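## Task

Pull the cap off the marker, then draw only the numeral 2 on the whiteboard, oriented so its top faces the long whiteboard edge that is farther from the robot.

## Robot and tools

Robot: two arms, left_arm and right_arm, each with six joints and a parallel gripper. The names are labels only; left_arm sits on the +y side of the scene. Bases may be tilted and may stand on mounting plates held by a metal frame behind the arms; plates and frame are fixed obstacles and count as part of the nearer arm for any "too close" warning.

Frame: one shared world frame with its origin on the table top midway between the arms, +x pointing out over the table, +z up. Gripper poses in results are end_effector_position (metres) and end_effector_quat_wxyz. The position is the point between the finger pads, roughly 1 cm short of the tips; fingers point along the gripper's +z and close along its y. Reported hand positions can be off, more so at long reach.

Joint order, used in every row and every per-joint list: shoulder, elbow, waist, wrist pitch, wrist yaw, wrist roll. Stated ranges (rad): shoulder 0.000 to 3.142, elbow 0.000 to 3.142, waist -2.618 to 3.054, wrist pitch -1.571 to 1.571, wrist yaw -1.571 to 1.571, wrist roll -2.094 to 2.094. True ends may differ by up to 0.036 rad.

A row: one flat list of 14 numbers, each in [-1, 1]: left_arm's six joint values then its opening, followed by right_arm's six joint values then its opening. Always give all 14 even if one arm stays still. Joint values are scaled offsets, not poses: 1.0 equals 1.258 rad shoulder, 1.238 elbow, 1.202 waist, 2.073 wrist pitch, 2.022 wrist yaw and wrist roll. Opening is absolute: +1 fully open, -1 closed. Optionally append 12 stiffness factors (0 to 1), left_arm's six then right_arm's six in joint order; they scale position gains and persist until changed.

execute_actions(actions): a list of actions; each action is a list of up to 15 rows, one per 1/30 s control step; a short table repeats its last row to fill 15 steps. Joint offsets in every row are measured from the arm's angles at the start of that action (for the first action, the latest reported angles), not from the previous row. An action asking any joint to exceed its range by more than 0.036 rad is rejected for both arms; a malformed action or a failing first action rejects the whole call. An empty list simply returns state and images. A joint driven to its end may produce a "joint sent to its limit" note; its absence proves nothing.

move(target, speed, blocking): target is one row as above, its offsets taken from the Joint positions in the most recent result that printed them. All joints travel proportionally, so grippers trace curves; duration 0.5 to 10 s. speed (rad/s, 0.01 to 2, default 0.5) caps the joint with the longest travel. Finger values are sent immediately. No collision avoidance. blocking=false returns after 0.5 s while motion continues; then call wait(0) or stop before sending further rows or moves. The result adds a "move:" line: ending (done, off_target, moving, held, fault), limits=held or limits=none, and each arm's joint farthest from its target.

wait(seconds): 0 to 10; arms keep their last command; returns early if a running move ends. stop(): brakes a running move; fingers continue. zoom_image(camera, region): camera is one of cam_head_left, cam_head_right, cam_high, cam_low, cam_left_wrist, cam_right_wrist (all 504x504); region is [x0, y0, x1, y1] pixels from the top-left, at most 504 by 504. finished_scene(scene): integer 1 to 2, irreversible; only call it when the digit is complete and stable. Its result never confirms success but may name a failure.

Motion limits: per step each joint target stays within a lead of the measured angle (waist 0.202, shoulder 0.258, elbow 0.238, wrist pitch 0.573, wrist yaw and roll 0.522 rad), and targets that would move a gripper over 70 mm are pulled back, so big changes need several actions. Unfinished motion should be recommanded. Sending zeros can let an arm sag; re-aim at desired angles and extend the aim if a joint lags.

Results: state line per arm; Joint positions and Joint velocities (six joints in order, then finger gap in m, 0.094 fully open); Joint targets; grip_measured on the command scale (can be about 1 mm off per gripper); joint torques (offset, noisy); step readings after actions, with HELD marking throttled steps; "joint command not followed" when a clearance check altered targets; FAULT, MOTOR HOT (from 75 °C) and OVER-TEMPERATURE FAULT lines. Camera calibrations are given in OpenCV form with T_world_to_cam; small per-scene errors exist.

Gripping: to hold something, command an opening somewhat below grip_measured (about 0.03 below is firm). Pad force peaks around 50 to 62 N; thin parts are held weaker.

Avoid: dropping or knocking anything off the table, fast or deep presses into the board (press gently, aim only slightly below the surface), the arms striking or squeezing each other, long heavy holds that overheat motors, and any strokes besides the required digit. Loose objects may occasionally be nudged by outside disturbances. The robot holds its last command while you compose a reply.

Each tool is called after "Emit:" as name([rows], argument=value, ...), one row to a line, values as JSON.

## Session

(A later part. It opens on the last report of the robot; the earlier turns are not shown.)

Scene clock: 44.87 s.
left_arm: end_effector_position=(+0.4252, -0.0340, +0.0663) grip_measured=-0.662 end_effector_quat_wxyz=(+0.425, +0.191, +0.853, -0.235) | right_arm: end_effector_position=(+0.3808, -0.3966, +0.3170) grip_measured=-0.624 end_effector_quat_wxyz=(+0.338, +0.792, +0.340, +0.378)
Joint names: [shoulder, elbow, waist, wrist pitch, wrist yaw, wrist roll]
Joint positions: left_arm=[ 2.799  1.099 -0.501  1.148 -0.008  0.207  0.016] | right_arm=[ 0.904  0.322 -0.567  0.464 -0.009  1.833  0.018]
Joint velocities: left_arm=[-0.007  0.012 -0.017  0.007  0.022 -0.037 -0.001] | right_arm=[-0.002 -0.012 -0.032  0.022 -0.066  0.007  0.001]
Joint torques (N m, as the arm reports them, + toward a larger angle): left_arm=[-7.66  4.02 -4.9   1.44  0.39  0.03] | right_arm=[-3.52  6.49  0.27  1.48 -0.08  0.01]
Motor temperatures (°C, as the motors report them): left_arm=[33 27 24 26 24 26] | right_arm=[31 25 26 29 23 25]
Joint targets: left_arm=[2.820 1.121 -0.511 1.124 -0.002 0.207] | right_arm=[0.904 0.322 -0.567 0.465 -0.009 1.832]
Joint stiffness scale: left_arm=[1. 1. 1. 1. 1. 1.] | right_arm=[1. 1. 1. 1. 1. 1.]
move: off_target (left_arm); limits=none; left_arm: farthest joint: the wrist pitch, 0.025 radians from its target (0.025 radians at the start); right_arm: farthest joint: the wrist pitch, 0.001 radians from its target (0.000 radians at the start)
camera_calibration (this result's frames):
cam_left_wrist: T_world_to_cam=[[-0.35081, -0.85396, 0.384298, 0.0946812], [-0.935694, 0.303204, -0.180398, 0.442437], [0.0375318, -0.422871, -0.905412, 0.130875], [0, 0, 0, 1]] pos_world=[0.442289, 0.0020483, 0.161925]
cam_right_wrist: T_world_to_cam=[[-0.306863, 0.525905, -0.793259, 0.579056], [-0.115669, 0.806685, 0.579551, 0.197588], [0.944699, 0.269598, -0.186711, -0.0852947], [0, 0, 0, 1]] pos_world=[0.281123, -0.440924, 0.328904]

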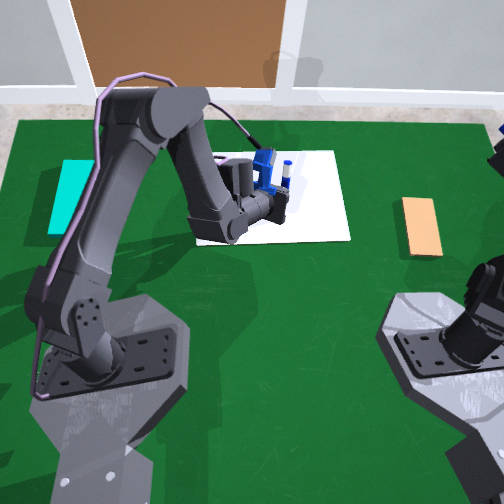

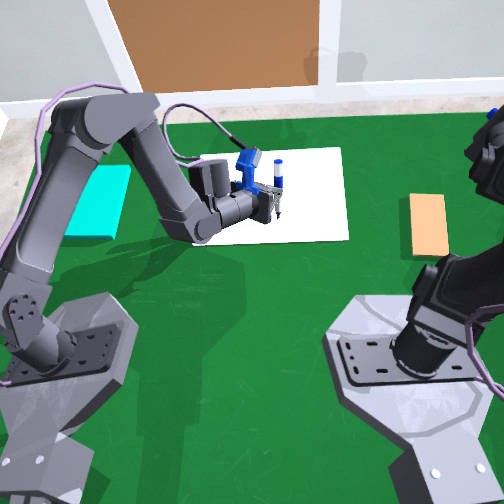

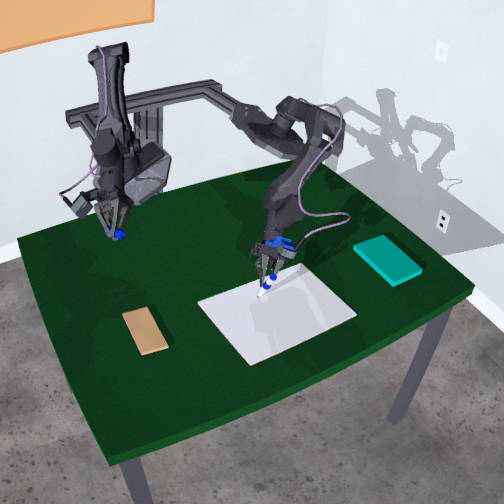

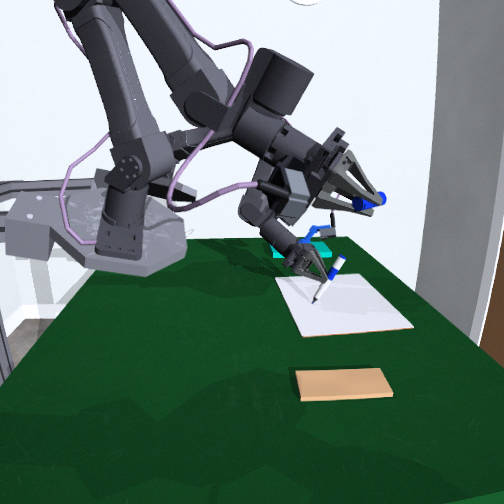

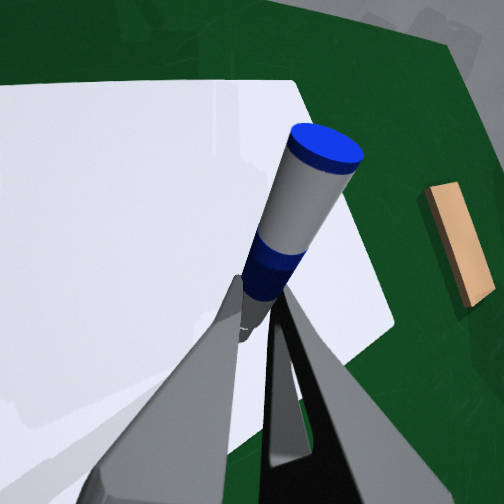

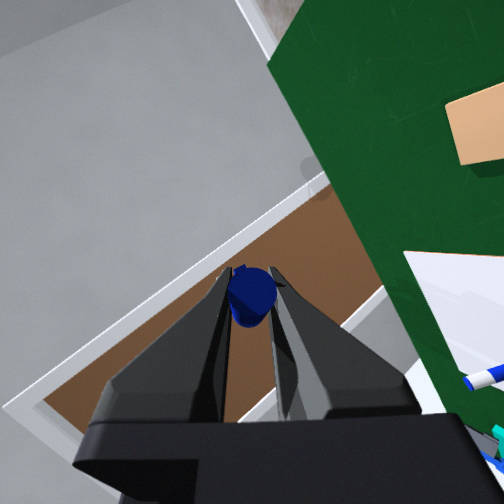

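Emit:
move(target=[-0.056,-0.09,0.062,0.016,0.004,0,-0.72, 0,0,0,0,0,0,-0.68], speed=0.08)

Emit:
zoom_image(camera="cam_high", region=[210,240,330,340])

Scene clock: 46.83 s.
left_arm: end_effector_position=(+0.4298, +0.0052, +0.0669) grip_measured=-0.662 end_effector_quat_wxyz=(+0.423, +0.164, +0.863, -0.220) | right_arm: end_effector_position=(+0.3807, -0.3966, +0.3168) grip_measured=-0.624 end_effector_quat_wxyz=(+0.337, +0.793, +0.339, +0.378)
Joint names: [shoulder, elbow, waist, wrist pitch, wrist yaw, wrist roll]
Joint positions: left_arm=[ 2.742  1.009 -0.43   1.188 -0.001  0.205  0.016] | right_arm=[ 0.904  0.322 -0.567  0.463 -0.009  1.834  0.018]
Joint velocities: left_arm=[-0.007  0.012  0.012  0.051 -0.022 -0.037 -0.   ] | right_arm=[-0.002  0.017 -0.002  0.081 -0.007 -0.007 -0.   ]
Joint torques (N m, as the arm reports them, + toward a larger angle): left_arm=[-9.67  0.83 -3.71  1.64  0.33  0.05] | right_arm=[-3.53  6.52  0.34  1.49 -0.07  0.01]
Motor temperatures (°C, as the motors report them): left_arm=[33 27 24 26 24 26] | right_arm=[31 25 26 29 23 25]
Joint targets: left_arm=[2.729 0.988 -0.427 1.182 -0.000 0.207] | right_arm=[0.904 0.322 -0.567 0.464 -0.009 1.833]
Joint stiffness scale: left_arm=[1. 1. 1. 1. 1. 1.] | right_arm=[1. 1. 1. 1. 1. 1.]
move: off_target (left_arm); limits=none; left_arm: farthest joint: the elbow, 0.022 radians from its target (0.112 radians at the start); right_arm: farthest joint: the wrist pitch, 0.001 radians from its target (0.000 radians at the start)
camera_calibration (this result's frames):
cam_left_wrist: T_world_to_cam=[[-0.289196, -0.877025, 0.383657, 0.103236], [-0.956124, 0.24503, -0.160584, 0.442764], [0.0468291, -0.413264, -0.909406, 0.144059], [0, 0, 0, 1]] pos_world=[0.446446, 0.0415846, 0.162502]
cam_right_wrist: T_world_to_cam=[[-0.306923, 0.527035, -0.792485, 0.579098], [-0.115095, 0.806009, 0.580605, 0.196804], [0.944749, 0.269412, -0.186724, -0.0853584], [0, 0, 0, 1]] pos_world=[0.281032, -0.440835, 0.328722]

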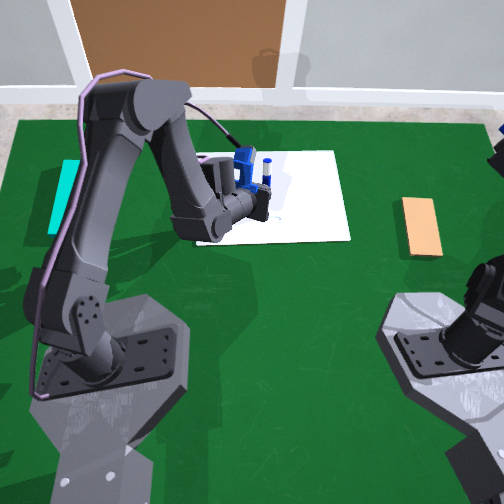

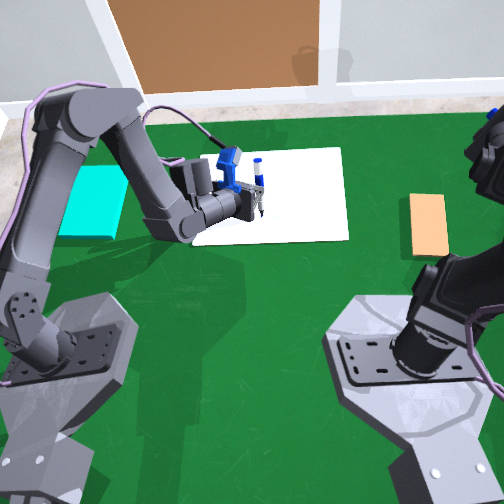

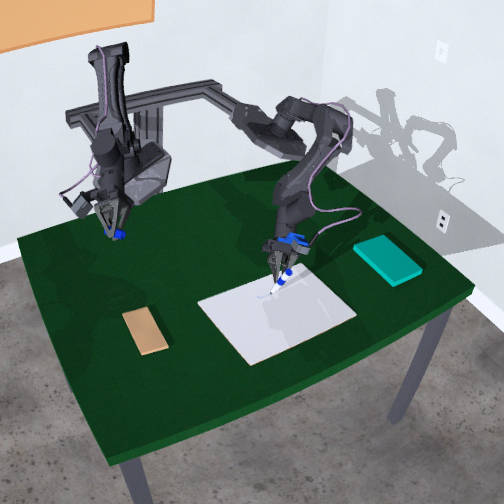

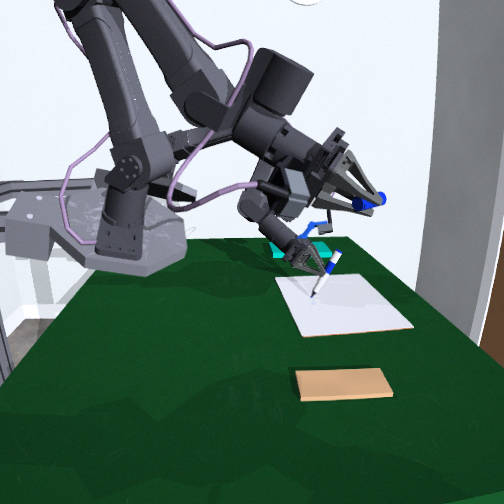

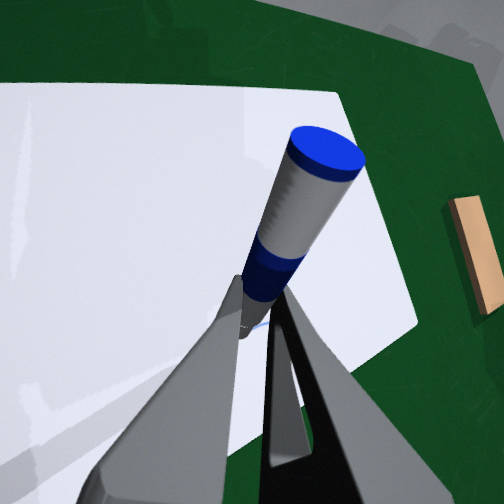

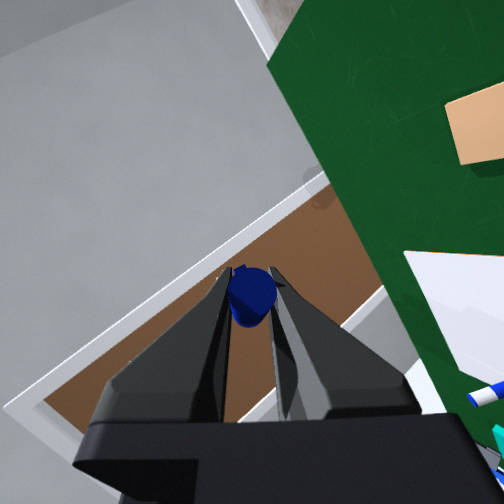

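Region (210, 240, 330, 340) of cam_high's 504x504 image, scaled by 4.200, with more detail than that image has.

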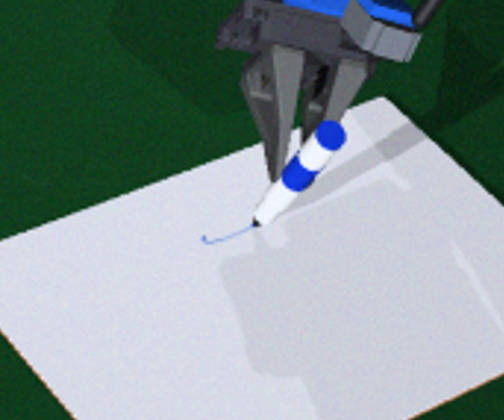

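Emit:
move(target=[0.031,0.097,-0.023,-0.047,0,0,-0.72, 0,0,0,0,0,0,-0.68], speed=0.08)

Emit:
zoom_image(camera="cam_high", region=[210,240,330,340])

Scene clock: 56.97 s.
left_arm: end_effector_position=(+0.4477, -0.0110, +0.0670) grip_measured=-0.662 end_effector_quat_wxyz=(+0.428, +0.168, +0.859, -0.224) | right_arm: end_effector_position=(+0.3807, -0.3965, +0.3168) grip_measured=-0.624 end_effector_quat_wxyz=(+0.337, +0.793, +0.339, +0.378)
Joint names: [shoulder, elbow, waist, wrist pitch, wrist yaw, wrist roll]
Joint positions: left_arm=[ 2.763  1.109 -0.445  1.116 -0.002  0.205  0.016] | right_arm=[ 0.904  0.322 -0.567  0.463 -0.009  1.836  0.018]
Joint velocities: left_arm=[ 0.007  0.012 -0.012  0.007 -0.066 -0.051  0.001] | right_arm=[-0.012 -0.002 -0.012 -0.007  0.007 -0.007  0.001]
Joint torques (N m, as the arm reports them, + toward a larger angle): left_arm=[-7.86  4.11 -5.07  1.42  0.35  0.03] | right_arm=[-3.46  6.57  0.32  1.48 -0.09  0.  ]
Motor temperatures (°C, as the motors report them): left_arm=[33 27 24 26 24 26] | right_arm=[30 25 26 30 23 25]
Joint targets: left_arm=[2.781 1.130 -0.458 1.090 -0.001 0.205] | right_arm=[0.904 0.322 -0.567 0.464 -0.009 1.835]
Joint stiffness scale: left_arm=[1. 1. 1. 1. 1. 1.] | right_arm=[1. 1. 1. 1. 1. 1.]
move: off_target (left_arm); limits=none; left_arm: farthest joint: the wrist pitch, 0.026 radians from its target (0.097 radians at the start); right_arm: farthest joint: the wrist roll, 0.002 radians from its target (0.000 radians at the start)
camera_calibration (this result's frames):
cam_left_wrist: T_world_to_cam=[[-0.302375, -0.871973, 0.385011, 0.100056], [-0.951708, 0.253671, -0.172927, 0.462796], [0.0531215, -0.418706, -0.906567, 0.133596], [0, 0, 0, 1]] pos_world=[0.463604, 0.0257861, 0.162621]
cam_right_wrist: T_world_to_cam=[[-0.306498, 0.528368, -0.791761, 0.579143], [-0.114587, 0.805265, 0.581737, 0.195976], [0.944949, 0.269027, -0.186268, -0.0857189], [0, 0, 0, 1]] pos_world=[0.280963, -0.440753, 0.32857]

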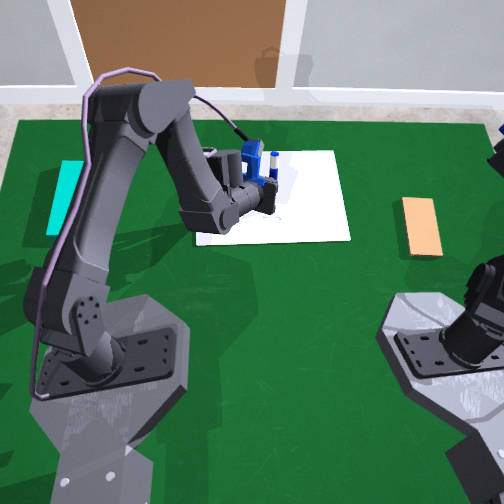

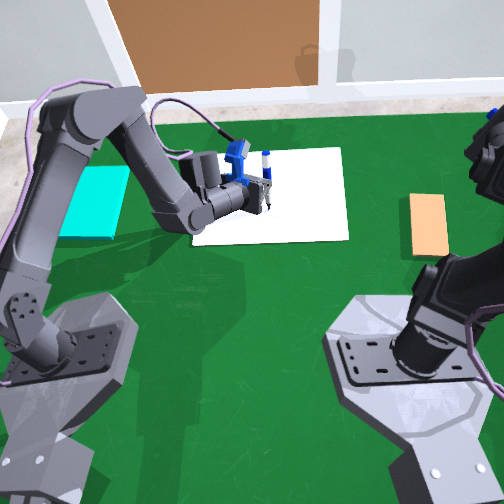

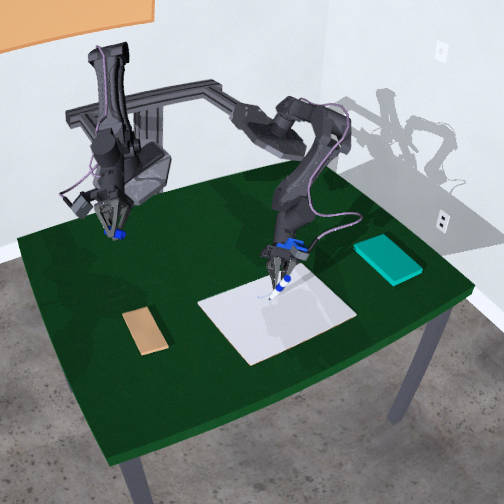

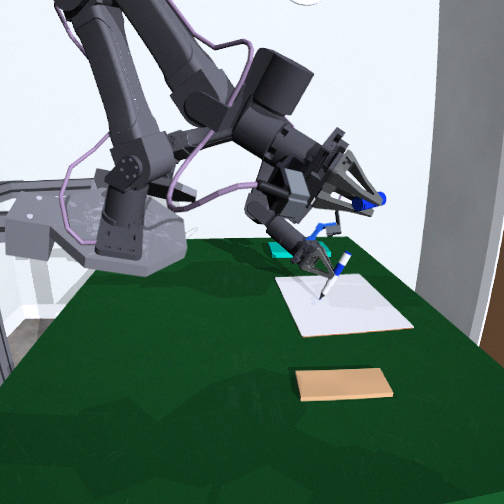

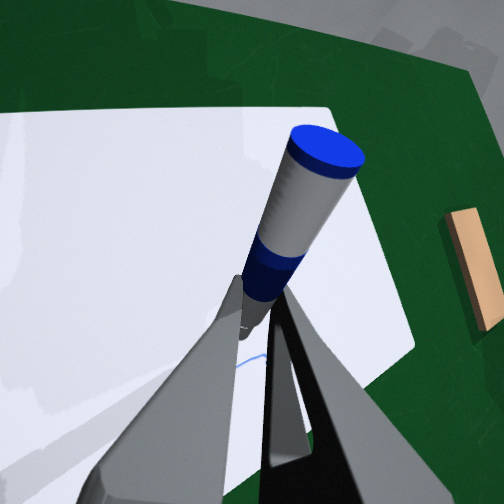

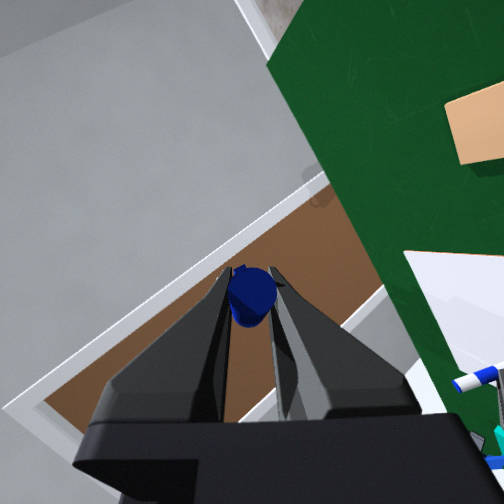

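Region (210, 240, 330, 340) of cam_high's 504x504 image, scaled by 4.200, with more detail than that image has.

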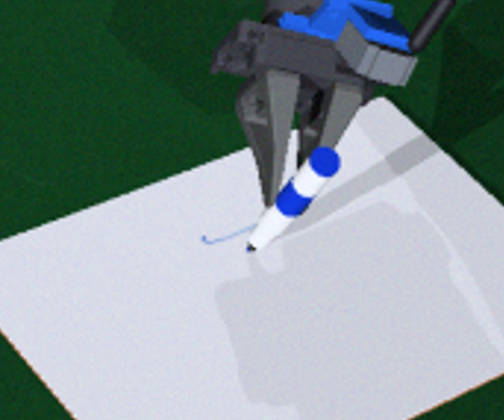

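Emit:
zoom_image(camera="cam_low", region=[295,270,355,320])

Emit:
zoom_image(camera="cam_head_right", region=[230,180,310,240])

Region (295, 270, 355, 320) of cam_low's 504x504 image, scaled by 8.400, with more detail than that image has.

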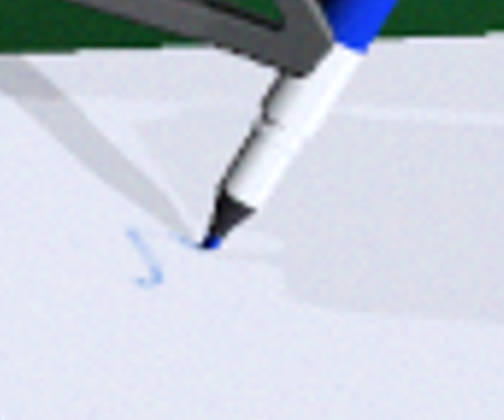

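Region (230, 180, 310, 240) of cam_head_right's 504x504 image, scaled by 6.300, with more detail than that image has; it fills the top 378 rows of this view, and the rest is white.

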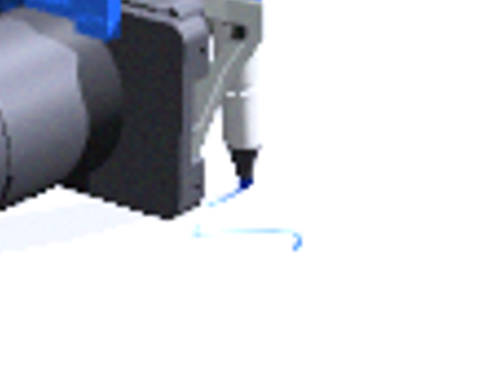

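Emit:
move(target=[-0.04,-0.097,0.017,0.036,0,0,-0.72, 0,0,0,0,0,0,-0.68], speed=0.12)

Emit:
zoom_image(camera="cam_head_right", region=[230,180,310,240])

Scene clock: 59.03 s.
left_arm: end_effector_position=(+0.4339, +0.0081, +0.0699) grip_measured=-0.662 end_effector_quat_wxyz=(+0.426, +0.161, +0.863, -0.218) | right_arm: end_effector_position=(+0.3806, -0.3965, +0.3166) grip_measured=-0.624 end_effector_quat_wxyz=(+0.336, +0.793, +0.338, +0.378)
Joint names: [shoulder, elbow, waist, wrist pitch, wrist yaw, wrist roll]
Joint positions: left_arm=[ 2.729  1.007 -0.426  1.185 -0.002  0.205  0.016] | right_arm=[ 0.904  0.322 -0.567  0.462 -0.009  1.837  0.018]
Joint velocities: left_arm=[-0.012  0.007  0.002  0.007 -0.022  0.022 -0.   ] | right_arm=[ 0.002 -0.007 -0.017 -0.051 -0.037 -0.007 -0.001]
Joint torques (N m, as the arm reports them, + toward a larger angle): left_arm=[-9.94  1.06 -3.93  1.77  0.33  0.02] | right_arm=[-3.53  6.54  0.28  1.47 -0.09  0.  ]
Motor temperatures (°C, as the motors report them): left_arm=[33 27 24 27 24 26] | right_arm=[30 25 26 30 23 25]
Joint targets: left_arm=[2.712 0.989 -0.425 1.191 -0.001 0.205] | right_arm=[0.904 0.322 -0.567 0.463 -0.009 1.836]
Joint stiffness scale: left_arm=[1. 1. 1. 1. 1. 1.] | right_arm=[1. 1. 1. 1. 1. 1.]
move: done; limits=none; left_arm: farthest joint: the elbow, 0.019 radians from its target (0.120 radians at the start); right_arm: farthest joint: the wrist pitch, 0.001 radians from its target (0.000 radians at the start)
camera_calibration (this result's frames):
cam_left_wrist: T_world_to_cam=[[-0.283454, -0.879415, 0.38247, 0.103391], [-0.957441, 0.23689, -0.164891, 0.44733], [0.0544044, -0.412932, -0.909136, 0.144561], [0, 0, 0, 1]] pos_world=[0.449734, 0.0446488, 0.165642]
cam_right_wrist: T_world_to_cam=[[-0.306557, 0.529497, -0.790984, 0.579183], [-0.114012, 0.804586, 0.582789, 0.195193], [0.944999, 0.26884, -0.186283, -0.0857826], [0, 0, 0, 1]] pos_world=[0.280872, -0.440663, 0.328389]

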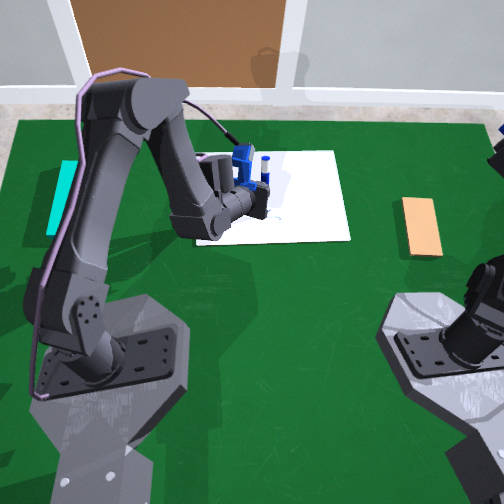

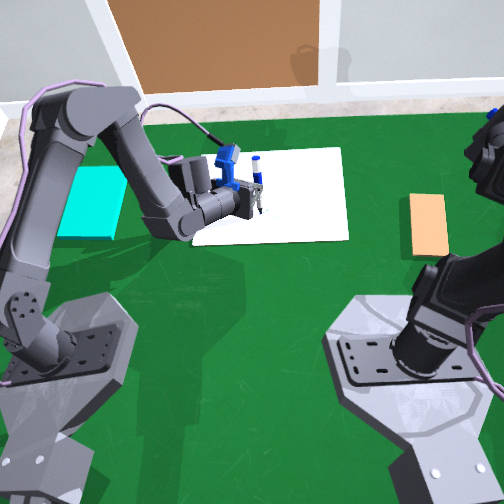

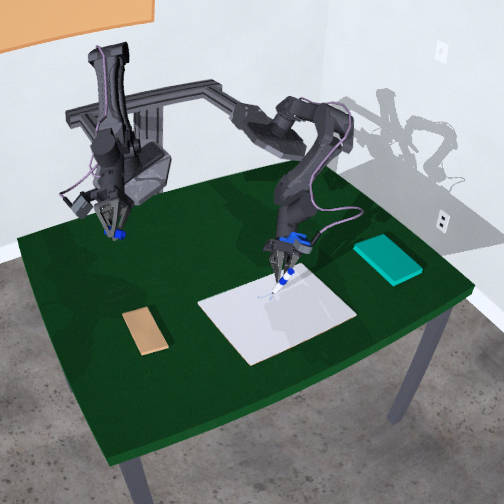

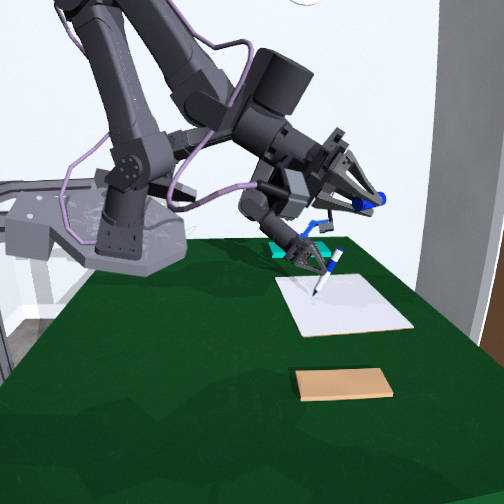

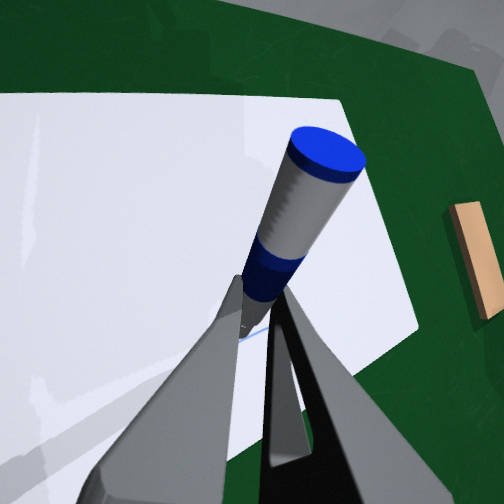

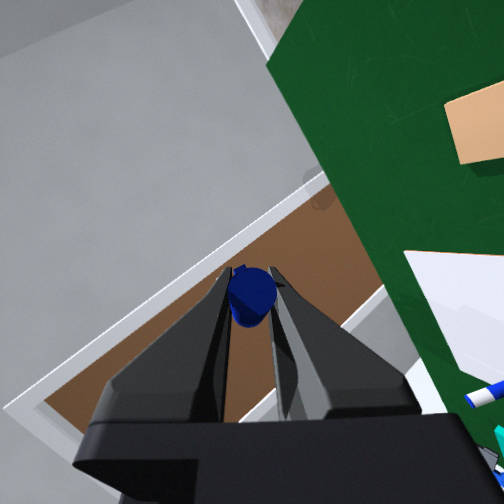

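Region (230, 180, 310, 240) of cam_head_right's 504x504 image, scaled by 6.300, with more detail than that image has; it fills the top 378 rows of this view, and the rest is white.

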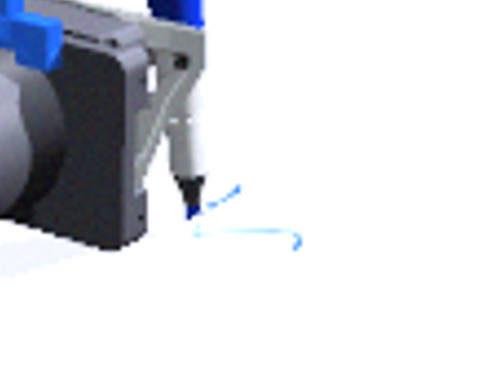

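Emit:
move(target=[0.034,-0.01,-0.008,0.002,0,0,-0.72, 0,0,0,0,0,0,-0.68], speed=0.05)

Emit:
zoom_image(camera="cam_head_right", region=[230,180,310,240])

Scene clock: 60.37 s.
left_arm: end_effector_position=(+0.4309, +0.0078, +0.0663) grip_measured=-0.662 end_effector_quat_wxyz=(+0.429, +0.160, +0.862, -0.218) | right_arm: end_effector_position=(+0.3806, -0.3964, +0.3165) grip_measured=-0.624 end_effector_quat_wxyz=(+0.336, +0.794, +0.338, +0.378)
Joint names: [shoulder, elbow, waist, wrist pitch, wrist yaw, wrist roll]
Joint positions: left_arm=[ 2.749  1.007 -0.426  1.21  -0.004  0.205  0.016] | right_arm=[ 0.904  0.322 -0.567  0.462 -0.009  1.838  0.018]
Joint velocities: left_arm=[ 0.007 -0.007  0.022  0.007 -0.051 -0.037  0.001] | right_arm=[ 0.002 -0.002 -0.002  0.022 -0.081 -0.022 -0.001]
Joint torques (N m, as the arm reports them, + toward a larger angle): left_arm=[-7.04  1.39 -4.69  1.51  0.32  0.04] | right_arm=[-3.5   6.51  0.29  1.49 -0.08  0.  ]
Motor temperatures (°C, as the motors report them): left_arm=[33 27 24 27 24 26] | right_arm=[30 25 26 30 23 25]
Joint targets: left_arm=[2.772 0.995 -0.435 1.189 -0.003 0.205] | right_arm=[0.904 0.322 -0.567 0.462 -0.009 1.837]
Joint stiffness scale: left_arm=[1. 1. 1. 1. 1. 1.] | right_arm=[1. 1. 1. 1. 1. 1.]
move: off_target (left_arm); limits=none; left_arm: farthest joint: the shoulder, 0.023 radians from its target (0.042 radians at the start); right_arm: farthest joint: the wrist roll, 0.001 radians from its target (0.000 radians at the start)
camera_calibration (this result's frames):
cam_left_wrist: T_world_to_cam=[[-0.282529, -0.879865, 0.382118, 0.103305], [-0.9574, 0.233857, -0.169399, 0.444292], [0.0596871, -0.4137, -0.908454, 0.139009], [0, 0, 0, 1]] pos_world=[0.446255, 0.0445012, 0.162071]
cam_right_wrist: T_world_to_cam=[[-0.306313, 0.53052, -0.790393, 0.579217], [-0.113592, 0.804001, 0.583677, 0.194539], [0.945129, 0.26857, -0.186013, -0.0860117], [0, 0, 0, 1]] pos_world=[0.280812, -0.440596, 0.328261]

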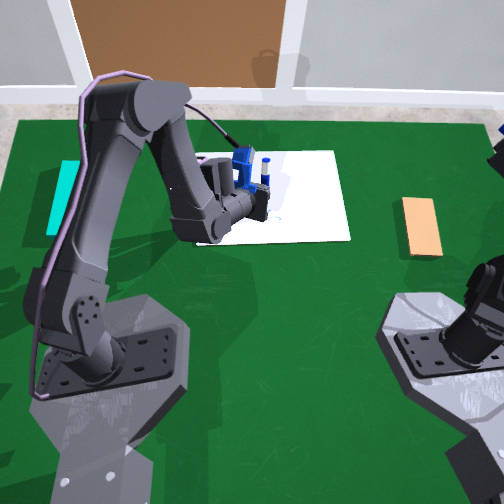

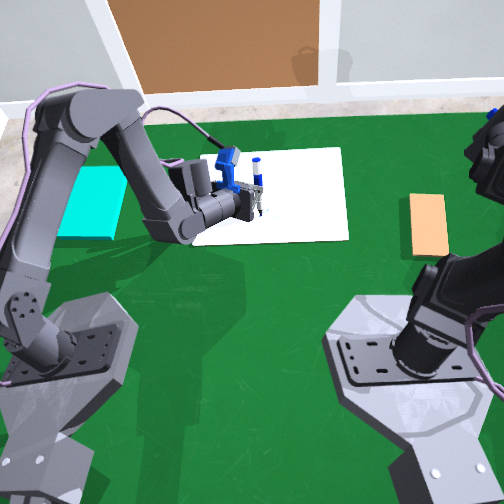

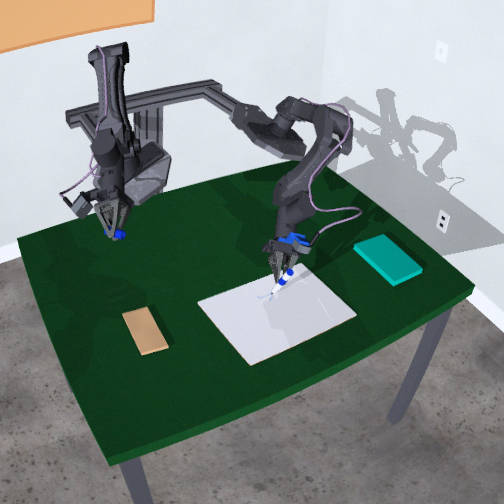

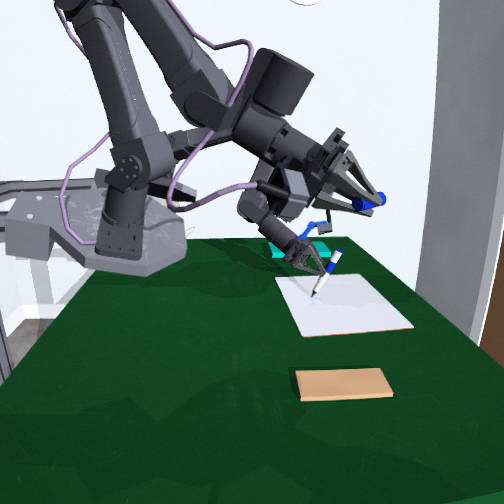

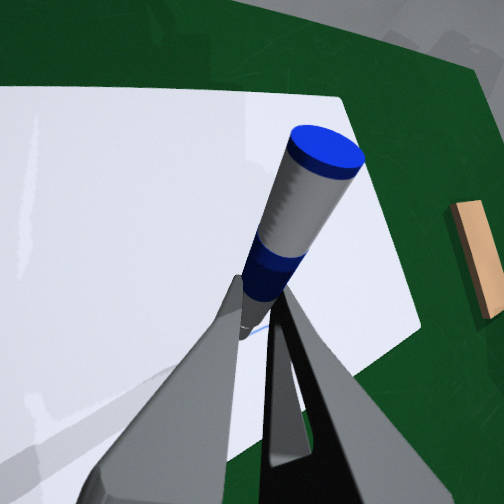

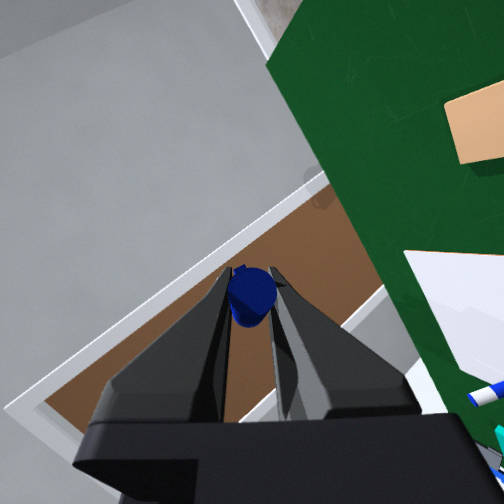

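Region (230, 180, 310, 240) of cam_head_right's 504x504 image, scaled by 6.300, with more detail than that image has; it fills the top 378 rows of this view, and the rest is white.

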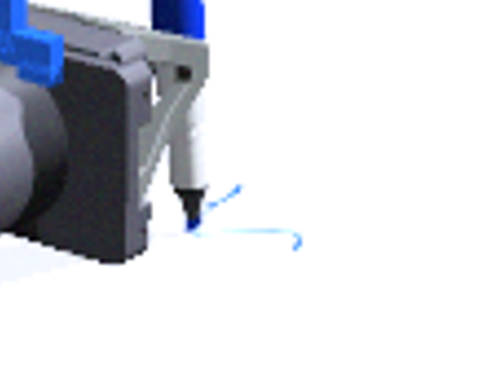

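Emit:
move(target=[0.033,0.099,-0.027,-0.046,0,0,-0.72, 0,0,0,0,0,0,-0.68], speed=0.08)

Emit:
zoom_image(camera="cam_head_right", region=[230,180,310,240])

Scene clock: 62.50 s.
left_arm: end_effector_position=(+0.4486, -0.0106, +0.0673) grip_measured=-0.662 end_effector_quat_wxyz=(+0.434, +0.165, +0.857, -0.223) | right_arm: end_effector_position=(+0.3805, -0.3964, +0.3164) grip_measured=-0.624 end_effector_quat_wxyz=(+0.335, +0.794, +0.337, +0.379)
Joint names: [shoulder, elbow, waist, wrist pitch, wrist yaw, wrist roll]
Joint positions: left_arm=[ 2.772  1.11  -0.445  1.141 -0.005  0.205  0.016] | right_arm=[ 0.904  0.322 -0.567  0.461 -0.009  1.84   0.018]
Joint velocities: left_arm=[-0.017  0.012  0.017 -0.007 -0.081  0.022 -0.   ] | right_arm=[-0.002  0.002 -0.002 -0.007  0.007 -0.022 -0.   ]
Joint torques (N m, as the arm reports them, + toward a larger angle): left_arm=[-7.88  4.07 -5.13  1.44  0.33  0.03] | right_arm=[-3.49  6.52  0.35  1.48 -0.08  0.01]
Motor temperatures (°C, as the motors report them): left_arm=[33 27 24 27 24 26] | right_arm=[30 25 26 31 23 25]
Joint targets: left_arm=[2.791 1.130 -0.458 1.115 -0.004 0.205] | right_arm=[0.904 0.322 -0.567 0.462 -0.009 1.838]
Joint stiffness scale: left_arm=[1. 1. 1. 1. 1. 1.] | right_arm=[1. 1. 1. 1. 1. 1.]
move: off_target (left_arm); limits=none; left_arm: farthest joint: the wrist pitch, 0.027 radians from its target (0.096 radians at the start); right_arm: farthest joint: the wrist roll, 0.002 radians from its target (0.000 radians at the start)
camera_calibration (this result's frames):
cam_left_wrist: T_world_to_cam=[[-0.299878, -0.873197, 0.384187, 0.0994904], [-0.951518, 0.244878, -0.18614, 0.464311], [0.0684579, -0.421381, -0.904296, 0.126873], [0, 0, 0, 1]] pos_world=[0.46295, 0.0266372, 0.162935]
cam_right_wrist: T_world_to_cam=[[-0.305885, 0.53185, -0.789665, 0.579258], [-0.113084, 0.803252, 0.584806, 0.193711], [0.945329, 0.268182, -0.185559, -0.0863723], [0, 0, 0, 1]] pos_world=[0.280742, -0.440513, 0.32811]

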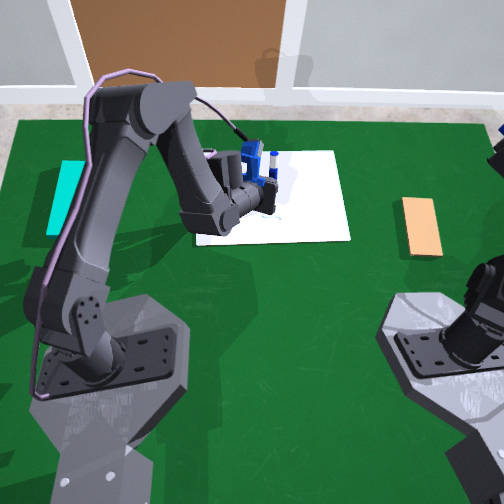

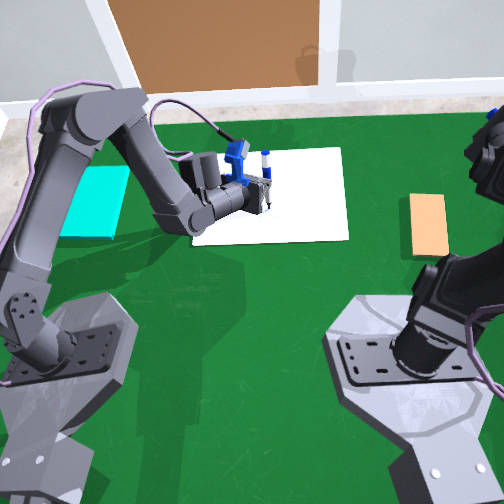

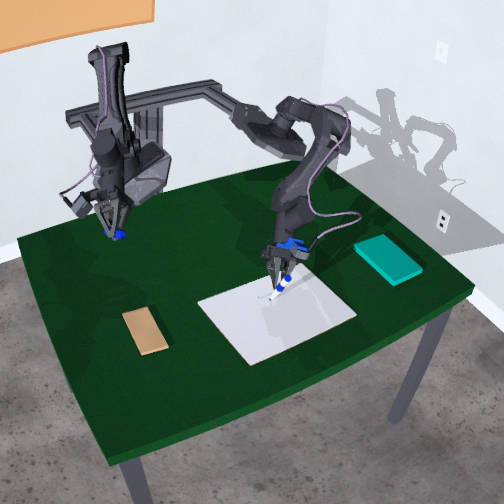

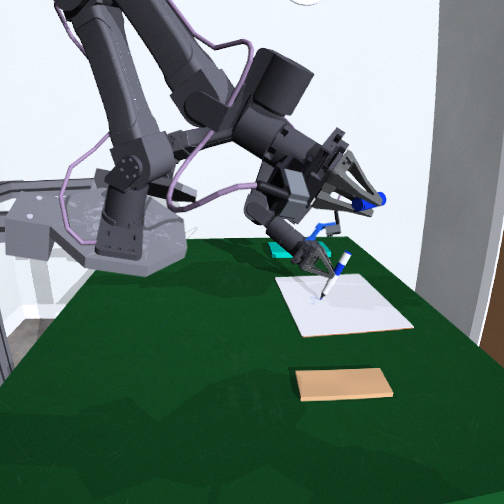

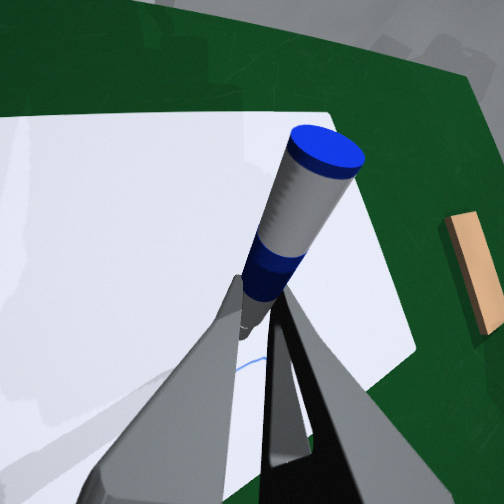

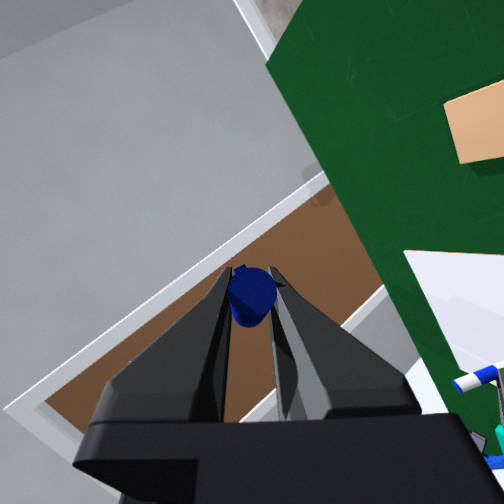

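Region (230, 180, 310, 240) of cam_head_right's 504x504 image, scaled by 6.300, with more detail than that image has; it fills the top 378 rows of this view, and the rest is white.

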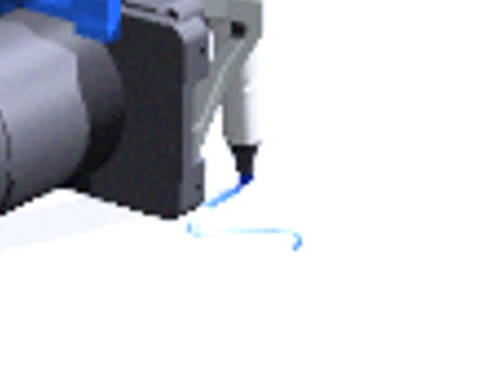

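Emit:
zoom_image(camera="cam_low", region=[300,280,340,315])

Emit:
zoom_image(camera="cam_head_left", region=[240,180,320,240])

Region (300, 280, 340, 315) of cam_low's 504x504 image, scaled by 12.600, with more detail than that image has; it fills the top 441 rows of this view, and the rest is white.

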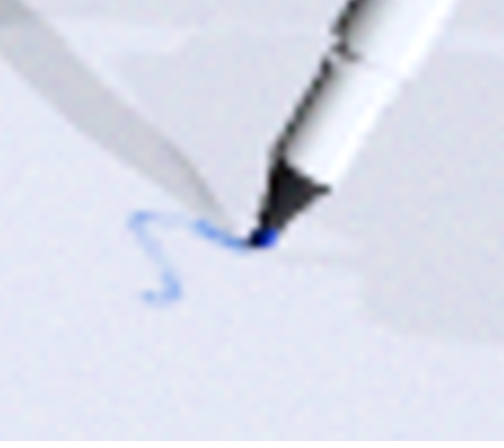

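Region (240, 180, 320, 240) of cam_head_left's 504x504 image, scaled by 6.300, with more detail than that image has; it fills the top 378 rows of this view, and the rest is white.

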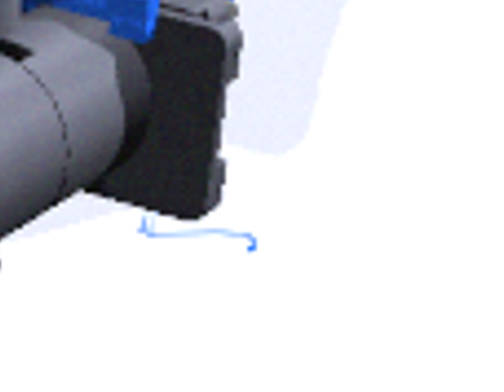

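Emit:
move(target=[0.034,0.097,-0.027,-0.046,0,0,-0.72, 0,0,0,0,0,0,-0.68], speed=0.08)

Emit:
zoom_image(camera="cam_low", region=[295,270,355,320])

Scene clock: 64.87 s.
left_arm: end_effector_position=(+0.4638, -0.0288, +0.0680) grip_measured=-0.662 end_effector_quat_wxyz=(+0.438, +0.172, +0.853, -0.227) | right_arm: end_effector_position=(+0.3804, -0.3963, +0.3163) grip_measured=-0.624 end_effector_quat_wxyz=(+0.335, +0.794, +0.337, +0.379)
Joint names: [shoulder, elbow, waist, wrist pitch, wrist yaw, wrist roll]
Joint positions: left_arm=[ 2.798  1.21  -0.465  1.071 -0.006  0.205  0.016] | right_arm=[ 0.904  0.322 -0.567  0.461 -0.009  1.841  0.018]
Joint velocities: left_arm=[-0.012  0.012 -0.017  0.066  0.007 -0.007 -0.001] | right_arm=[ 0.002  0.017 -0.007 -0.11   0.066 -0.051 -0.001]
Joint torques (N m, as the arm reports them, + toward a larger angle): left_arm=[-8.37  4.47 -5.37  1.46  0.34  0.02] | right_arm=[-3.55  6.53  0.32  1.48 -0.08  0.  ]
Motor temperatures (°C, as the motors report them): left_arm=[33 27 24 27 24 26] | right_arm=[30 25 26 31 23 25]
Joint targets: left_arm=[2.815 1.230 -0.478 1.046 -0.005 0.205] | right_arm=[0.904 0.322 -0.567 0.461 -0.009 1.840]
Joint stiffness scale: left_arm=[1. 1. 1. 1. 1. 1.] | right_arm=[1. 1. 1. 1. 1. 1.]
move: off_target (left_arm); limits=none; left_arm: farthest joint: the wrist pitch, 0.026 radians from its target (0.096 radians at the start); right_arm: farthest joint: the wrist roll, 0.001 radians from its target (0.000 radians at the start)
camera_calibration (this result's frames):
cam_left_wrist: T_world_to_cam=[[-0.316927, -0.866459, 0.385753, 0.09584], [-0.94576, 0.2581, -0.197287, 0.481845], [0.0713782, -0.427356, -0.901262, 0.117139], [0, 0, 0, 1]] pos_world=[0.477723, 0.00873734, 0.163664]
cam_right_wrist: T_world_to_cam=[[-0.305941, 0.532975, -0.788883, 0.579295], [-0.112507, 0.80257, 0.585854, 0.192927], [0.945379, 0.267991, -0.185576, -0.0864361], [0, 0, 0, 1]] pos_world=[0.280651, -0.440423, 0.327929]

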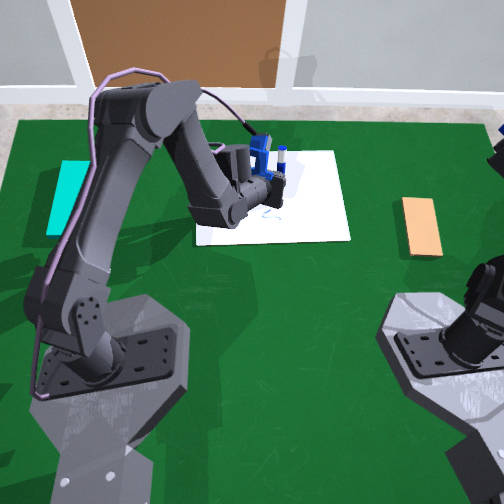

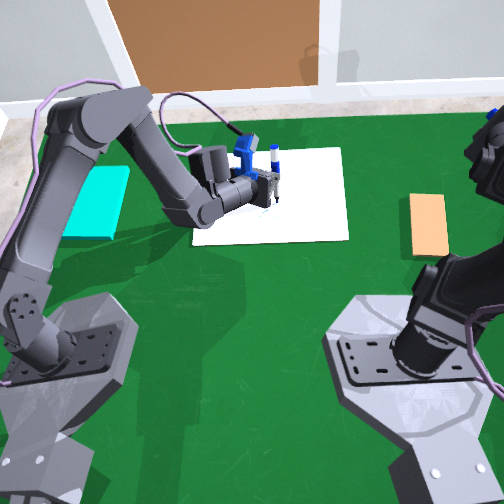

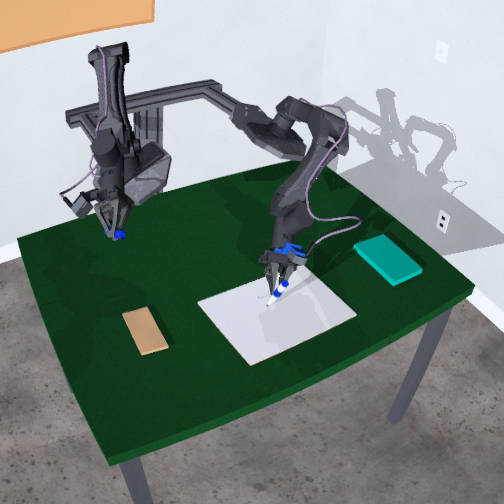

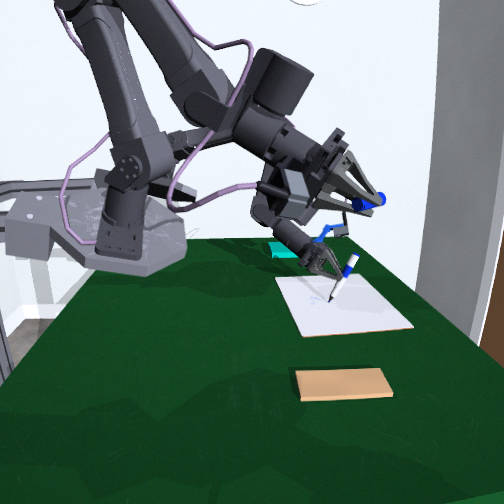

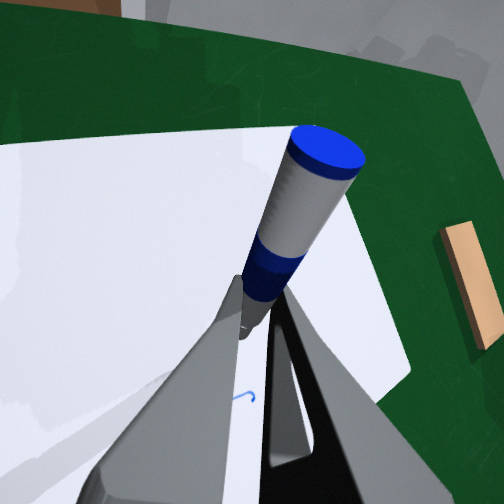

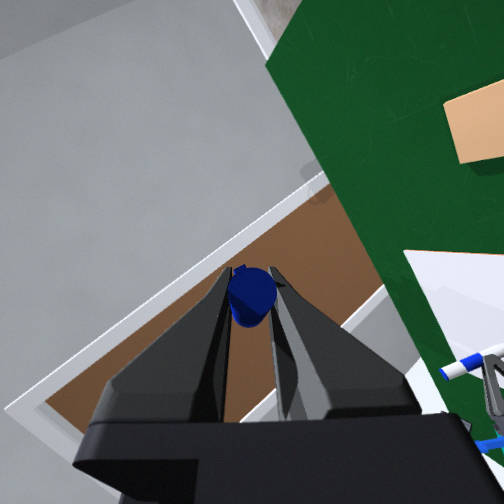

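Region (295, 270, 355, 320) of cam_low's 504x504 image, scaled by 8.400, with more detail than that image has.

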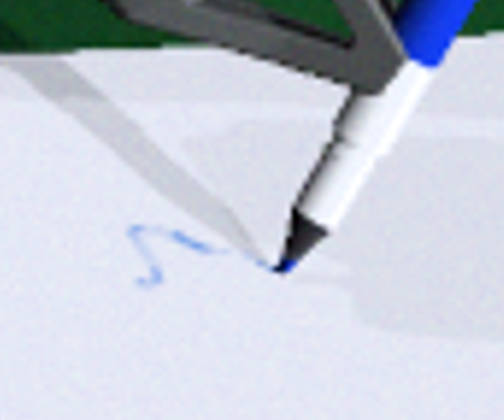

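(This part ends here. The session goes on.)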